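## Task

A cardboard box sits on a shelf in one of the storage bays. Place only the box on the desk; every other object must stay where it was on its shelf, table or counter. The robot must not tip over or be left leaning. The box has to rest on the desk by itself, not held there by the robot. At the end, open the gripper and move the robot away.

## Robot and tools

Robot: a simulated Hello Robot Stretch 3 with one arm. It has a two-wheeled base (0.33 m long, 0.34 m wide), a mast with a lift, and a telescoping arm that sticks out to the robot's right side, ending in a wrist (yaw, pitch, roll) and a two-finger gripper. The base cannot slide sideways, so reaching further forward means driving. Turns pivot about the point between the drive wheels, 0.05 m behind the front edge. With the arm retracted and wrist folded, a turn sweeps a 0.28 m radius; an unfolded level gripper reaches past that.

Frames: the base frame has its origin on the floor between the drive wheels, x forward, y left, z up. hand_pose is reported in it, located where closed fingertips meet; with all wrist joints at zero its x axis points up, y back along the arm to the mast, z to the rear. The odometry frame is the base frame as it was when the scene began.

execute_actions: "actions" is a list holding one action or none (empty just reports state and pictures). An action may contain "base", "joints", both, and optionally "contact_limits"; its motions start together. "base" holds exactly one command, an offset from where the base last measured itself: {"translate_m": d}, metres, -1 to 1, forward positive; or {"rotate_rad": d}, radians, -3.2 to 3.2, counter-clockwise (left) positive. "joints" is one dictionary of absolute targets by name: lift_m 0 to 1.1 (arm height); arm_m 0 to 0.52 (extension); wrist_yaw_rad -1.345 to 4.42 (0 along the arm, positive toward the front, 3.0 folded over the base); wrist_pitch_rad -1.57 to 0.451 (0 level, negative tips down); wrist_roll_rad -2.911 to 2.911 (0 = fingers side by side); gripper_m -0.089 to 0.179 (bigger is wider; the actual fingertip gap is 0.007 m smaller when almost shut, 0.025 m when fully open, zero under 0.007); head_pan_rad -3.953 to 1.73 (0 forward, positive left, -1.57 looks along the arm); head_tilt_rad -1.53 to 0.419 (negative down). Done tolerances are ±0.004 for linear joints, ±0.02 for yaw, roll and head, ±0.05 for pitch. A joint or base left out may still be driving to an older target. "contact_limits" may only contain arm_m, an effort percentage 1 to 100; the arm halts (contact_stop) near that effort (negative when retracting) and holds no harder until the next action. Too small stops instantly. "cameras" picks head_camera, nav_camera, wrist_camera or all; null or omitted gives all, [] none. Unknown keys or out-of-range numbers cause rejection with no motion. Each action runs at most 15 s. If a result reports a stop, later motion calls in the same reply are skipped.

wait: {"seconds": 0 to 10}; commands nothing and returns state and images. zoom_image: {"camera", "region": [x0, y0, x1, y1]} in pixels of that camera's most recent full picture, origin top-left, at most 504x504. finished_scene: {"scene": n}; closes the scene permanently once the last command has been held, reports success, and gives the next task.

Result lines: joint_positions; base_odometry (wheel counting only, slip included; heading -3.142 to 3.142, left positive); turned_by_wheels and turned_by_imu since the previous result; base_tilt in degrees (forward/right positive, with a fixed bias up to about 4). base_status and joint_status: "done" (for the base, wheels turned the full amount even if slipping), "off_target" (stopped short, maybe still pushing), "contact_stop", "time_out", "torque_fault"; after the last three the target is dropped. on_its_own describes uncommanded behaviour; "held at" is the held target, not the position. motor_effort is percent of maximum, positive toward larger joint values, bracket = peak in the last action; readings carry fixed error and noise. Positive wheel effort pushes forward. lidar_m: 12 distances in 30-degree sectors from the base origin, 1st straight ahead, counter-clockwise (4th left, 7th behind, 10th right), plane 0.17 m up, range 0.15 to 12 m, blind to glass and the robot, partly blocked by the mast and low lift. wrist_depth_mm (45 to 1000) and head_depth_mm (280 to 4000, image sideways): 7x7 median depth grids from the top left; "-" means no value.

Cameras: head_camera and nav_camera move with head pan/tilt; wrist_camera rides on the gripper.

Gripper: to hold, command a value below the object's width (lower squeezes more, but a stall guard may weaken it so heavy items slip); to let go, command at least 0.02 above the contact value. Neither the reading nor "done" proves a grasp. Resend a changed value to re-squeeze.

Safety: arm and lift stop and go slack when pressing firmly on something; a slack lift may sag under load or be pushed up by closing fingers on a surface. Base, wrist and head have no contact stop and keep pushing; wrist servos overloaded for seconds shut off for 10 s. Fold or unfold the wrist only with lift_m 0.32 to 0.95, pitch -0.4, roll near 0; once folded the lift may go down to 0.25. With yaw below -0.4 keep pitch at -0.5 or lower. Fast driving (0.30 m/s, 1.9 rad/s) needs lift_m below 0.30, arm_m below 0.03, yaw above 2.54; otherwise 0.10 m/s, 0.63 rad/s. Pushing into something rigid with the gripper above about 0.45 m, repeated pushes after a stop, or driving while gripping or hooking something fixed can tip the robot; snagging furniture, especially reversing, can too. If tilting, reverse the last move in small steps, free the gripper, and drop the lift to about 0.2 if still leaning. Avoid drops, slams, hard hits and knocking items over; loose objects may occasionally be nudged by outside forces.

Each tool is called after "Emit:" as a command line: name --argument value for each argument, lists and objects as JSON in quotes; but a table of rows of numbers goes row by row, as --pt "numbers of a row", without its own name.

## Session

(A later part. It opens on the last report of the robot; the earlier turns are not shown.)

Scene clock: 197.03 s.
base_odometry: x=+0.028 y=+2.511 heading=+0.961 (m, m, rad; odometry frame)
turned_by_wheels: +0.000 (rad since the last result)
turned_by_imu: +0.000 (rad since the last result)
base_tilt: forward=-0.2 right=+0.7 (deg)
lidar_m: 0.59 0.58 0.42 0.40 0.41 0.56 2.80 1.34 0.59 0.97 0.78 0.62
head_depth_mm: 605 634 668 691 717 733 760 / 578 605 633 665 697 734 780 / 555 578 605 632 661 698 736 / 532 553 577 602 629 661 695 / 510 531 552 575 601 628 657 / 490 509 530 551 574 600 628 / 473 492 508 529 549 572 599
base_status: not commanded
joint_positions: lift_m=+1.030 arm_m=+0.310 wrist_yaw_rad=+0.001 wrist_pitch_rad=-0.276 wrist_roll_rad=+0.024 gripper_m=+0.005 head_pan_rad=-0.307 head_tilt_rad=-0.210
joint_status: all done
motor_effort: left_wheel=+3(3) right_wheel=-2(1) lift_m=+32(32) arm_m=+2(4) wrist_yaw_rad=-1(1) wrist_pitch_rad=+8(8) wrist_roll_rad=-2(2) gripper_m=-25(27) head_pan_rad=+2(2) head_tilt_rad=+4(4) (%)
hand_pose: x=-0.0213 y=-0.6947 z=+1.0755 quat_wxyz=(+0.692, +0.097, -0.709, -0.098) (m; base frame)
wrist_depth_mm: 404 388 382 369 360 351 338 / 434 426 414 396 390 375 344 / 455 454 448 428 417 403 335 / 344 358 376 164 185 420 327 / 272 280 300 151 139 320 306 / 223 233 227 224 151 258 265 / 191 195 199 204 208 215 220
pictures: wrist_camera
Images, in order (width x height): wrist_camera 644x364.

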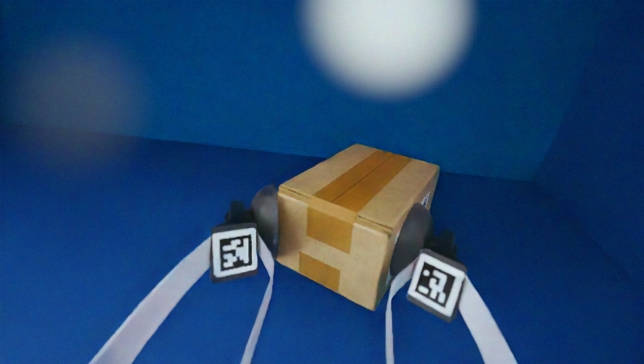

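Held. Back out, then face heading reversed (arm toward desk side).

Emit:
execute_actions --actions '[{"joints":{"arm_m":0}}]' --cameras '[]'

Emit:
execute_actions --actions '[{"base":{"translate_m":-1}}]' --cameras '[]'

Emit:
execute_actions --actions '[{"base":{"translate_m":-0.86}}]' --cameras '[]'

Emit:
execute_actions --actions '[{"base":{"rotate_rad":-1.57},"joints":{"head_pan_rad":-2.4,"head_tilt_rad":-0.3}}]' --cameras '["nav_camera"]'

Scene clock: 215.10 s.
base_odometry: x=+0.028 y=+2.511 heading=+0.961 (m, m, rad; odometry frame)
turned_by_wheels: +0.000 (rad since the last result)
turned_by_imu: -0.001 (rad since the last result)
base_tilt: forward=-0.1 right=+0.8 (deg)
lidar_m: 0.59 0.58 0.42 0.40 0.41 0.56 2.81 1.34 0.60 0.97 0.78 0.62
head_depth_mm: 606 633 665 693 715 732 761 / 579 606 635 664 697 734 780 / 553 577 602 632 661 695 734 / 531 552 577 602 629 662 696 / 511 530 552 575 601 630 659 / 491 509 528 552 574 598 631 / 473 491 509 530 551 574 596
base_status: not commanded
joint_positions: lift_m=+1.030 arm_m=+0.001 wrist_yaw_rad=+0.001 wrist_pitch_rad=-0.276 wrist_roll_rad=+0.024 gripper_m=+0.005 head_pan_rad=-0.307 head_tilt_rad=-0.210
joint_status: all done
motor_effort: left_wheel=+3(3) right_wheel=-2(2) lift_m=+31(32) arm_m=-3(6) wrist_yaw_rad=-1(0) wrist_pitch_rad=+9(8) wrist_roll_rad=-2(2) gripper_m=-25(25) head_pan_rad=+2(2) head_tilt_rad=+4(4) (%)
hand_pose: x=-0.0213 y=-0.3854 z=+1.0754 quat_wxyz=(+0.692, +0.097, -0.708, -0.099) (m; base frame)
wrist_depth_mm: 593 698 678 661 636 587 357 / 604 729 716 710 679 562 350 / 469 496 528 556 604 534 342 / 350 358 379 164 186 426 332 / 647 857 341 150 140 326 315 / 663 804 799 783 151 450 332 / 646 671 691 726 712 435 368
pictures: none
No camera images: the call's "cameras" was empty. Leave "cameras" out to get every camera's image.

Scene clock: 226.03 s.
base_odometry: x=-0.545 y=+1.691 heading=+0.961 (m, m, rad; odometry frame)
turned_by_wheels: +0.000 (rad since the last result)
turned_by_imu: +0.000 (rad since the last result)
base_tilt: forward=-0.3 right=+0.8 (deg)
lidar_m: 1.58 0.55 0.40 0.38 0.40 1.85 2.17 2.25 0.58 0.85 0.87 0.81
head_depth_mm: 1133 737 755 745 766 798 846 / 1395 1559 1583 1529 993 883 887 / 1419 1580 1663 1674 1764 1355 1442 / 1449 1507 1565 1624 1714 1550 1583 / 1441 1500 1561 1622 1684 1746 1657 / 1389 1441 1501 1552 1632 1698 1642 / 1348 1398 1437 1492 1560 1622 1630
base_status: done
joint_positions: lift_m=+1.030 arm_m=+0.001 wrist_yaw_rad=+0.001 wrist_pitch_rad=-0.276 wrist_roll_rad=+0.024 gripper_m=+0.005 head_pan_rad=-0.307 head_tilt_rad=-0.210
joint_status: not commanded
motor_effort: left_wheel=+2(3) right_wheel=-1(5) lift_m=+31(32) arm_m=-3(4) wrist_yaw_rad=+0(0) wrist_pitch_rad=+9(9) wrist_roll_rad=-2(2) gripper_m=-25(25) head_pan_rad=+1(1) head_tilt_rad=+4(4) (%)
hand_pose: x=-0.0213 y=-0.3854 z=+1.0754 quat_wxyz=(+0.692, +0.097, -0.708, -0.099) (m; base frame)
wrist_depth_mm: 662 720 691 674 659 446 275 / 655 753 726 725 706 428 267 / 469 461 524 532 600 415 275 / 369 365 380 165 186 379 305 / 725 938 963 150 139 336 - / 725 796 794 782 152 373 - / 664 683 695 714 683 - -
pictures: none
No camera images: the call's "cameras" was empty. Leave "cameras" out to get every camera's image.

Scene clock: 235.60 s.
base_odometry: x=-1.037 y=+0.986 heading=+0.961 (m, m, rad; odometry frame)
turned_by_wheels: +0.000 (rad since the last result)
turned_by_imu: +0.000 (rad since the last result)
base_tilt: forward=-0.3 right=+0.8 (deg)
lidar_m: 1.52 0.70 0.82 1.92 1.34 1.10 1.31 1.36 1.84 2.39 0.85 0.81
head_depth_mm: 1316 1357 1393 1374 772 795 823 / 1388 1549 1609 1555 1001 1358 1023 / 1414 1483 1559 1596 1692 1347 1485 / 1418 1441 1507 1542 1626 1675 1580 / 2235 2279 2364 2455 2245 2068 1661 / 2137 2223 2313 2395 2526 2187 1644 / 2075 2143 2225 2331 2419 2146 1643
base_status: done
joint_positions: lift_m=+1.030 arm_m=+0.001 wrist_yaw_rad=+0.001 wrist_pitch_rad=-0.276 wrist_roll_rad=+0.024 gripper_m=+0.005 head_pan_rad=-0.307 head_tilt_rad=-0.210
joint_status: not commanded
motor_effort: left_wheel=+2(3) right_wheel=-1(4) lift_m=+31(31) arm_m=-2(3) wrist_yaw_rad=-1(1) wrist_pitch_rad=+8(9) wrist_roll_rad=-2(2) gripper_m=-25(25) head_pan_rad=+2(2) head_tilt_rad=+4(4) (%)
hand_pose: x=-0.0213 y=-0.3854 z=+1.0754 quat_wxyz=(+0.692, +0.097, -0.708, -0.099) (m; base frame)
wrist_depth_mm: 653 - - - - - - / 662 - - - - - - / 678 - - - - - - / 694 - - 164 185 - - / 718 - - 150 140 - - / 730 978 - - 151 - - / 732 - - - - - -
pictures: none
No camera images: the call's "cameras" was empty. Leave "cameras" out to get every camera's image.

Scene clock: 239.03 s.
base_odometry: x=-1.037 y=+0.986 heading=-0.609 (m, m, rad; odometry frame)
turned_by_wheels: -1.570 (rad since the last result)
turned_by_imu: -1.579 (rad since the last result)
base_tilt: forward=-0.2 right=+0.8 (deg)
lidar_m: 2.39 0.85 0.80 1.53 0.73 0.82 1.92 1.34 1.10 1.31 1.35 1.83
head_depth_mm: 2151 2236 2319 2314 2445 - - / 2256 2363 2443 1502 2547 - - / 2030 2178 2303 1304 1710 - - / 1770 1892 2034 1271 921 - - / 1587 1691 1782 1300 - - - / 1436 1511 1598 1309 - - - / 1309 1377 1439 1284 - - -
base_status: done
joint_positions: lift_m=+1.030 arm_m=+0.001 wrist_yaw_rad=+0.001 wrist_pitch_rad=-0.276 wrist_roll_rad=+0.024 gripper_m=+0.005 head_pan_rad=-2.393 head_tilt_rad=-0.296
joint_status: all done
motor_effort: left_wheel=+3(6) right_wheel=-1(5) lift_m=+32(32) arm_m=-3(3) wrist_yaw_rad=-1(0) wrist_pitch_rad=+9(9) wrist_roll_rad=-2(2) gripper_m=-25(25) head_pan_rad=-2(26) head_tilt_rad=-1(8) (%)
hand_pose: x=-0.0213 y=-0.3854 z=+1.0754 quat_wxyz=(+0.692, +0.097, -0.708, -0.099) (m; base frame)
wrist_depth_mm: - - - 960 944 914 887 / - - - - - 984 956 / - - - - - - 887 / - - - 164 186 - - / - - - 150 139 - - / - - - - 151 - 816 / - - - - - - 890
pictures: nav_camera (sideways: a quarter turn counterclockwise sets it upright)
Images, in order (width x height): nav_camera 672x504.

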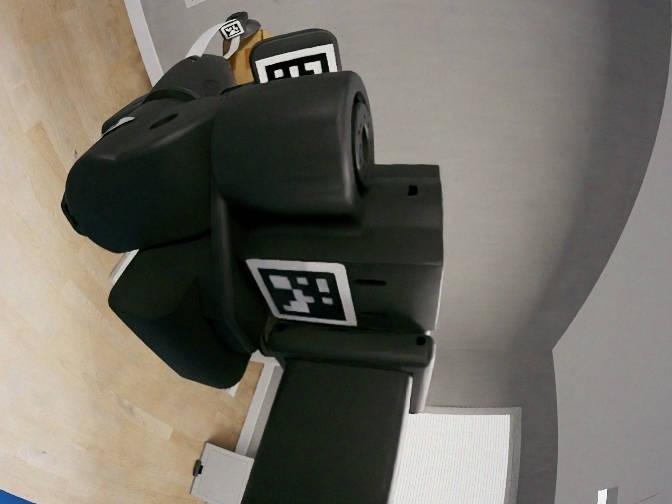

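Same geometry as before; reverse ~0.9 and place.

Emit:
execute_actions --actions '[{"base":{"translate_m":-0.9},"joints":{"head_pan_rad":-1.57,"head_tilt_rad":-0.5}}]' --cameras '[]'

Emit:
execute_actions --actions '[{"joints":{"arm_m":0.35}}]' --cameras '["head_camera"]'

Scene clock: 258.23 s.
base_odometry: x=-1.776 y=+1.501 heading=-0.609 (m, m, rad; odometry frame)
turned_by_wheels: +0.000 (rad since the last result)
turned_by_imu: -0.001 (rad since the last result)
base_tilt: forward=-0.4 right=+0.7 (deg)
lidar_m: 2.88 1.57 0.60 0.58 2.13 1.54 1.02 1.37 0.70 0.84 1.37 1.86
head_depth_mm: 1118 1218 1292 - - - - / 1112 1203 1270 821 - - - / 1106 1205 1239 862 - - - / 1102 1190 1193 865 - - - / 1088 1188 1165 818 - 1526 1294 / 1083 1175 1139 722 1014 1429 1244 / 1079 1168 1108 713 1032 1548 1265
base_status: done
joint_positions: lift_m=+1.030 arm_m=+0.001 wrist_yaw_rad=+0.001 wrist_pitch_rad=-0.276 wrist_roll_rad=+0.024 gripper_m=+0.005 head_pan_rad=-1.577 head_tilt_rad=-0.494
joint_status: all done
motor_effort: left_wheel=+3(4) right_wheel=-1(5) lift_m=+31(31) arm_m=-3(3) wrist_yaw_rad=-2(1) wrist_pitch_rad=+9(9) wrist_roll_rad=-2(2) gripper_m=-25(25) head_pan_rad=+2(26) head_tilt_rad=-2(14) (%)
hand_pose: x=-0.0213 y=-0.3854 z=+1.0754 quat_wxyz=(+0.692, +0.097, -0.708, -0.099) (m; base frame)
wrist_depth_mm: - - - 992 958 931 893 / - - - - - - 970 / - - 643 674 735 785 872 / - 436 464 165 186 530 556 / - 375 363 150 139 394 409 / - - - - 151 345 340 / - - - - 758 728 -
pictures: none
No camera images: the call's "cameras" was empty. Leave "cameras" out to get every camera's image.

Scene clock: 262.00 s.
base_odometry: x=-1.776 y=+1.501 heading=-0.609 (m, m, rad; odometry frame)
turned_by_wheels: +0.000 (rad since the last result)
turned_by_imu: -0.001 (rad since the last result)
base_tilt: forward=-0.3 right=+0.8 (deg)
lidar_m: 2.88 1.57 0.60 0.58 2.13 1.54 1.02 1.37 0.70 0.83 1.37 1.86
head_depth_mm: 1114 1220 - 730 1074 969 1300 / 1122 1197 1068 779 1060 985 1297 / 1107 1175 1026 762 1075 1477 1292 / 1099 1183 - 746 1617 1599 1286 / 1091 1186 1163 735 1584 1571 1299 / 1086 1181 1133 722 1012 1429 1247 / 1077 1167 1115 710 1022 1538 1280
base_status: not commanded
joint_positions: lift_m=+1.030 arm_m=+0.350 wrist_yaw_rad=+0.001 wrist_pitch_rad=-0.276 wrist_roll_rad=+0.024 gripper_m=+0.005 head_pan_rad=-1.577 head_tilt_rad=-0.494
joint_status: all done
motor_effort: left_wheel=+3(3) right_wheel=-1(1) lift_m=+31(32) arm_m=+3(4) wrist_yaw_rad=-1(0) wrist_pitch_rad=+9(9) wrist_roll_rad=-2(2) gripper_m=-25(25) head_pan_rad=+2(2) head_tilt_rad=-2(2) (%)
hand_pose: x=-0.0213 y=-0.7347 z=+1.0754 quat_wxyz=(+0.692, +0.097, -0.708, -0.099) (m; base frame)
wrist_depth_mm: 721 706 676 666 647 621 607 / 792 748 733 714 691 670 654 / 854 843 635 674 715 712 699 / 948 435 461 165 185 518 550 / 335 341 368 150 139 390 406 / 273 283 275 272 152 316 322 / 232 238 242 249 253 262 266
pictures: head_camera (sideways: a quarter turn clockwise sets it upright)
Images, in order (width x height): head_camera 896x504.

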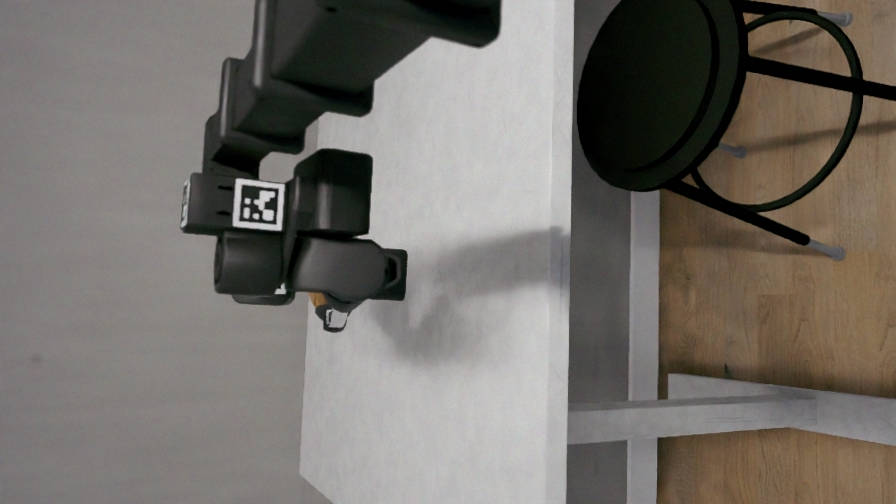

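Emit:
execute_actions --actions '[{"joints":{"lift_m":0.935}}]' --cameras '[]'

Emit:
execute_actions --actions '[{"joints":{"gripper_m":0.15}}]' --cameras '[]'

Emit:
execute_actions --actions '[{"joints":{"lift_m":1.05}}]' --cameras '[]'

Emit:
execute_actions --actions '[{"joints":{"arm_m":0}}]' --cameras '[]'

Emit:
finished_scene --scene 2

Scene clock: 272.60 s.
base_odometry: x=-1.776 y=+1.501 heading=-0.609 (m, m, rad; odometry frame)
turned_by_wheels: +0.000 (rad since the last result)
turned_by_imu: -0.001 (rad since the last result)
base_tilt: forward=-0.3 right=+0.8 (deg)
lidar_m: 2.89 1.57 0.60 0.58 2.13 1.54 1.02 1.36 0.70 0.84 1.37 1.85
head_depth_mm: 1123 1221 1284 842 - - 1270 / 1105 1208 1270 - 1094 989 1298 / 1103 1202 1277 692 1071 1480 1292 / 1102 1192 1261 - 1596 1597 1279 / 1094 1185 1173 701 1597 1565 1300 / 1084 1180 1135 722 1017 1433 1242 / 1079 1176 1116 709 1024 1546 1281
base_status: not commanded
joint_positions: lift_m=+0.935 arm_m=+0.350 wrist_yaw_rad=+0.001 wrist_pitch_rad=-0.276 wrist_roll_rad=+0.024 gripper_m=+0.005 head_pan_rad=-1.577 head_tilt_rad=-0.494
joint_status: all done
motor_effort: left_wheel=+3(3) right_wheel=-2(1) lift_m=+22(28) arm_m=+3(3) wrist_yaw_rad=-1(1) wrist_pitch_rad=+9(9) wrist_roll_rad=-2(2) gripper_m=-25(25) head_pan_rad=+2(2) head_tilt_rad=-2(2) (%)
hand_pose: x=-0.0213 y=-0.7346 z=+0.9808 quat_wxyz=(+0.692, +0.097, -0.708, -0.099) (m; base frame)
wrist_depth_mm: 721 714 683 662 642 627 609 / 796 753 609 694 683 671 652 / 336 348 368 391 420 453 488 / 243 251 267 165 185 302 318 / 193 197 210 150 140 226 235 / 158 163 160 160 152 183 187 / 135 138 140 143 147 152 155
pictures: none
No camera images: the call's "cameras" was empty. Leave "cameras" out to get every camera's image.

Scene clock: 274.53 s.
base_odometry: x=-1.776 y=+1.501 heading=-0.609 (m, m, rad; odometry frame)
turned_by_wheels: +0.000 (rad since the last result)
turned_by_imu: +0.000 (rad since the last result)
base_tilt: forward=-0.2 right=+0.8 (deg)
lidar_m: 2.89 1.57 0.60 0.58 2.12 1.54 1.02 1.36 0.70 0.83 1.37 1.86
head_depth_mm: 1113 1214 1284 839 - - 1278 / 1113 1209 1280 - 1094 989 1299 / 1108 1206 1283 691 1071 1480 1285 / 1101 1195 1256 - 1611 1595 1282 / 1091 1186 1168 715 1591 1570 1299 / 1089 1180 1136 722 1017 1433 1244 / 1080 1167 1115 710 1030 1534 1273
base_status: not commanded
joint_positions: lift_m=+0.935 arm_m=+0.350 wrist_yaw_rad=+0.001 wrist_pitch_rad=-0.276 wrist_roll_rad=+0.024 gripper_m=+0.150 head_pan_rad=-1.577 head_tilt_rad=-0.494
joint_status: all done
motor_effort: left_wheel=+2(3) right_wheel=-1(2) lift_m=+22(22) arm_m=+3(4) wrist_yaw_rad=-1(0) wrist_pitch_rad=+9(9) wrist_roll_rad=-2(2) gripper_m=+0(100) head_pan_rad=+2(2) head_tilt_rad=-2(2) (%)
hand_pose: x=-0.0213 y=-0.7347 z=+0.9809 quat_wxyz=(+0.692, +0.097, -0.708, -0.098) (m; base frame)
wrist_depth_mm: 728 706 678 663 646 626 598 / 789 748 621 688 675 669 655 / 331 348 369 394 419 447 490 / 242 253 264 170 191 302 321 / 193 203 204 152 199 232 236 / 164 157 166 161 171 - 188 / 133 137 141 144 148 147 156
pictures: none
No camera images: the call's "cameras" was empty. Leave "cameras" out to get every camera's image.

Scene clock: 276.40 s.
base_odometry: x=-1.776 y=+1.501 heading=-0.609 (m, m, rad; odometry frame)
turned_by_wheels: +0.000 (rad since the last result)
turned_by_imu: +0.000 (rad since the last result)
base_tilt: forward=-0.2 right=+0.9 (deg)
lidar_m: 2.88 1.57 0.60 0.58 2.13 1.54 1.02 1.37 0.70 0.84 1.37 1.85
head_depth_mm: 1120 1192 - 756 1072 965 1301 / 1114 1181 1161 777 1057 988 1304 / 1100 1164 1038 763 1069 1475 1286 / 1094 1166 - 737 1612 1605 1277 / 1095 1183 1163 734 1595 1565 1289 / 1088 1174 1129 723 1016 1437 1245 / 1083 1170 1109 710 1028 1535 1276
base_status: not commanded
joint_positions: lift_m=+1.050 arm_m=+0.350 wrist_yaw_rad=+0.001 wrist_pitch_rad=-0.275 wrist_roll_rad=+0.024 gripper_m=+0.150 head_pan_rad=-1.577 head_tilt_rad=-0.494
joint_status: all done
motor_effort: left_wheel=+3(2) right_wheel=-1(1) lift_m=+31(32) arm_m=+3(3) wrist_yaw_rad=-1(1) wrist_pitch_rad=+8(9) wrist_roll_rad=-2(2) gripper_m=+0(0) head_pan_rad=+2(2) head_tilt_rad=-2(2) (%)
hand_pose: x=-0.0213 y=-0.7348 z=+1.0958 quat_wxyz=(+0.692, +0.096, -0.708, -0.098) (m; base frame)
wrist_depth_mm: 721 704 682 666 645 628 604 / 794 762 734 721 699 669 651 / 866 807 692 750 736 720 702 / 958 482 498 514 540 571 603 / 373 380 386 398 410 437 444 / 306 295 312 307 332 - 357 / 248 258 265 217 271 277 294
pictures: none
No camera images: the call's "cameras" was empty. Leave "cameras" out to get every camera's image.

Scene clock: 280.17 s.
base_odometry: x=-1.776 y=+1.501 heading=-0.609 (m, m, rad; odometry frame)
turned_by_wheels: +0.000 (rad since the last result)
turned_by_imu: -0.001 (rad since the last result)
base_tilt: forward=-0.2 right=+0.8 (deg)
lidar_m: 2.88 1.57 0.60 0.58 2.12 1.54 1.02 1.36 0.70 0.84 1.37 1.85
head_depth_mm: 1120 1211 - - - - - / 1115 1207 1278 - - - - / 1101 1203 1253 - - - - / 1099 1195 1251 - - - - / 1088 1186 1175 731 608 1521 1290 / 1083 1177 1134 768 1021 1424 1246 / 1080 1170 1110 712 1029 1546 1274
base_status: not commanded
joint_positions: lift_m=+1.050 arm_m=+0.001 wrist_yaw_rad=+0.001 wrist_pitch_rad=-0.275 wrist_roll_rad=+0.024 gripper_m=+0.150 head_pan_rad=-1.577 head_tilt_rad=-0.494
joint_status: all done
motor_effort: left_wheel=+3(3) right_wheel=-1(1) lift_m=+31(31) arm_m=-3(2) wrist_yaw_rad=+0(1) wrist_pitch_rad=+8(8) wrist_roll_rad=-2(2) gripper_m=+0(0) head_pan_rad=+2(2) head_tilt_rad=-2(2) (%)
hand_pose: x=-0.0213 y=-0.3856 z=+1.0958 quat_wxyz=(+0.692, +0.096, -0.708, -0.098) (m; base frame)
wrist_depth_mm: - - - - 935 934 923 / - - - - - - 974 / - - 710 749 810 868 951 / - 515 498 523 555 576 606 / - 382 391 401 416 443 451 / - - - - 362 - 358 / - - - - 786 731 -
pictures: none
No camera images: the call's "cameras" was empty. Leave "cameras" out to get every camera's image.

The scene is finished: the task was done.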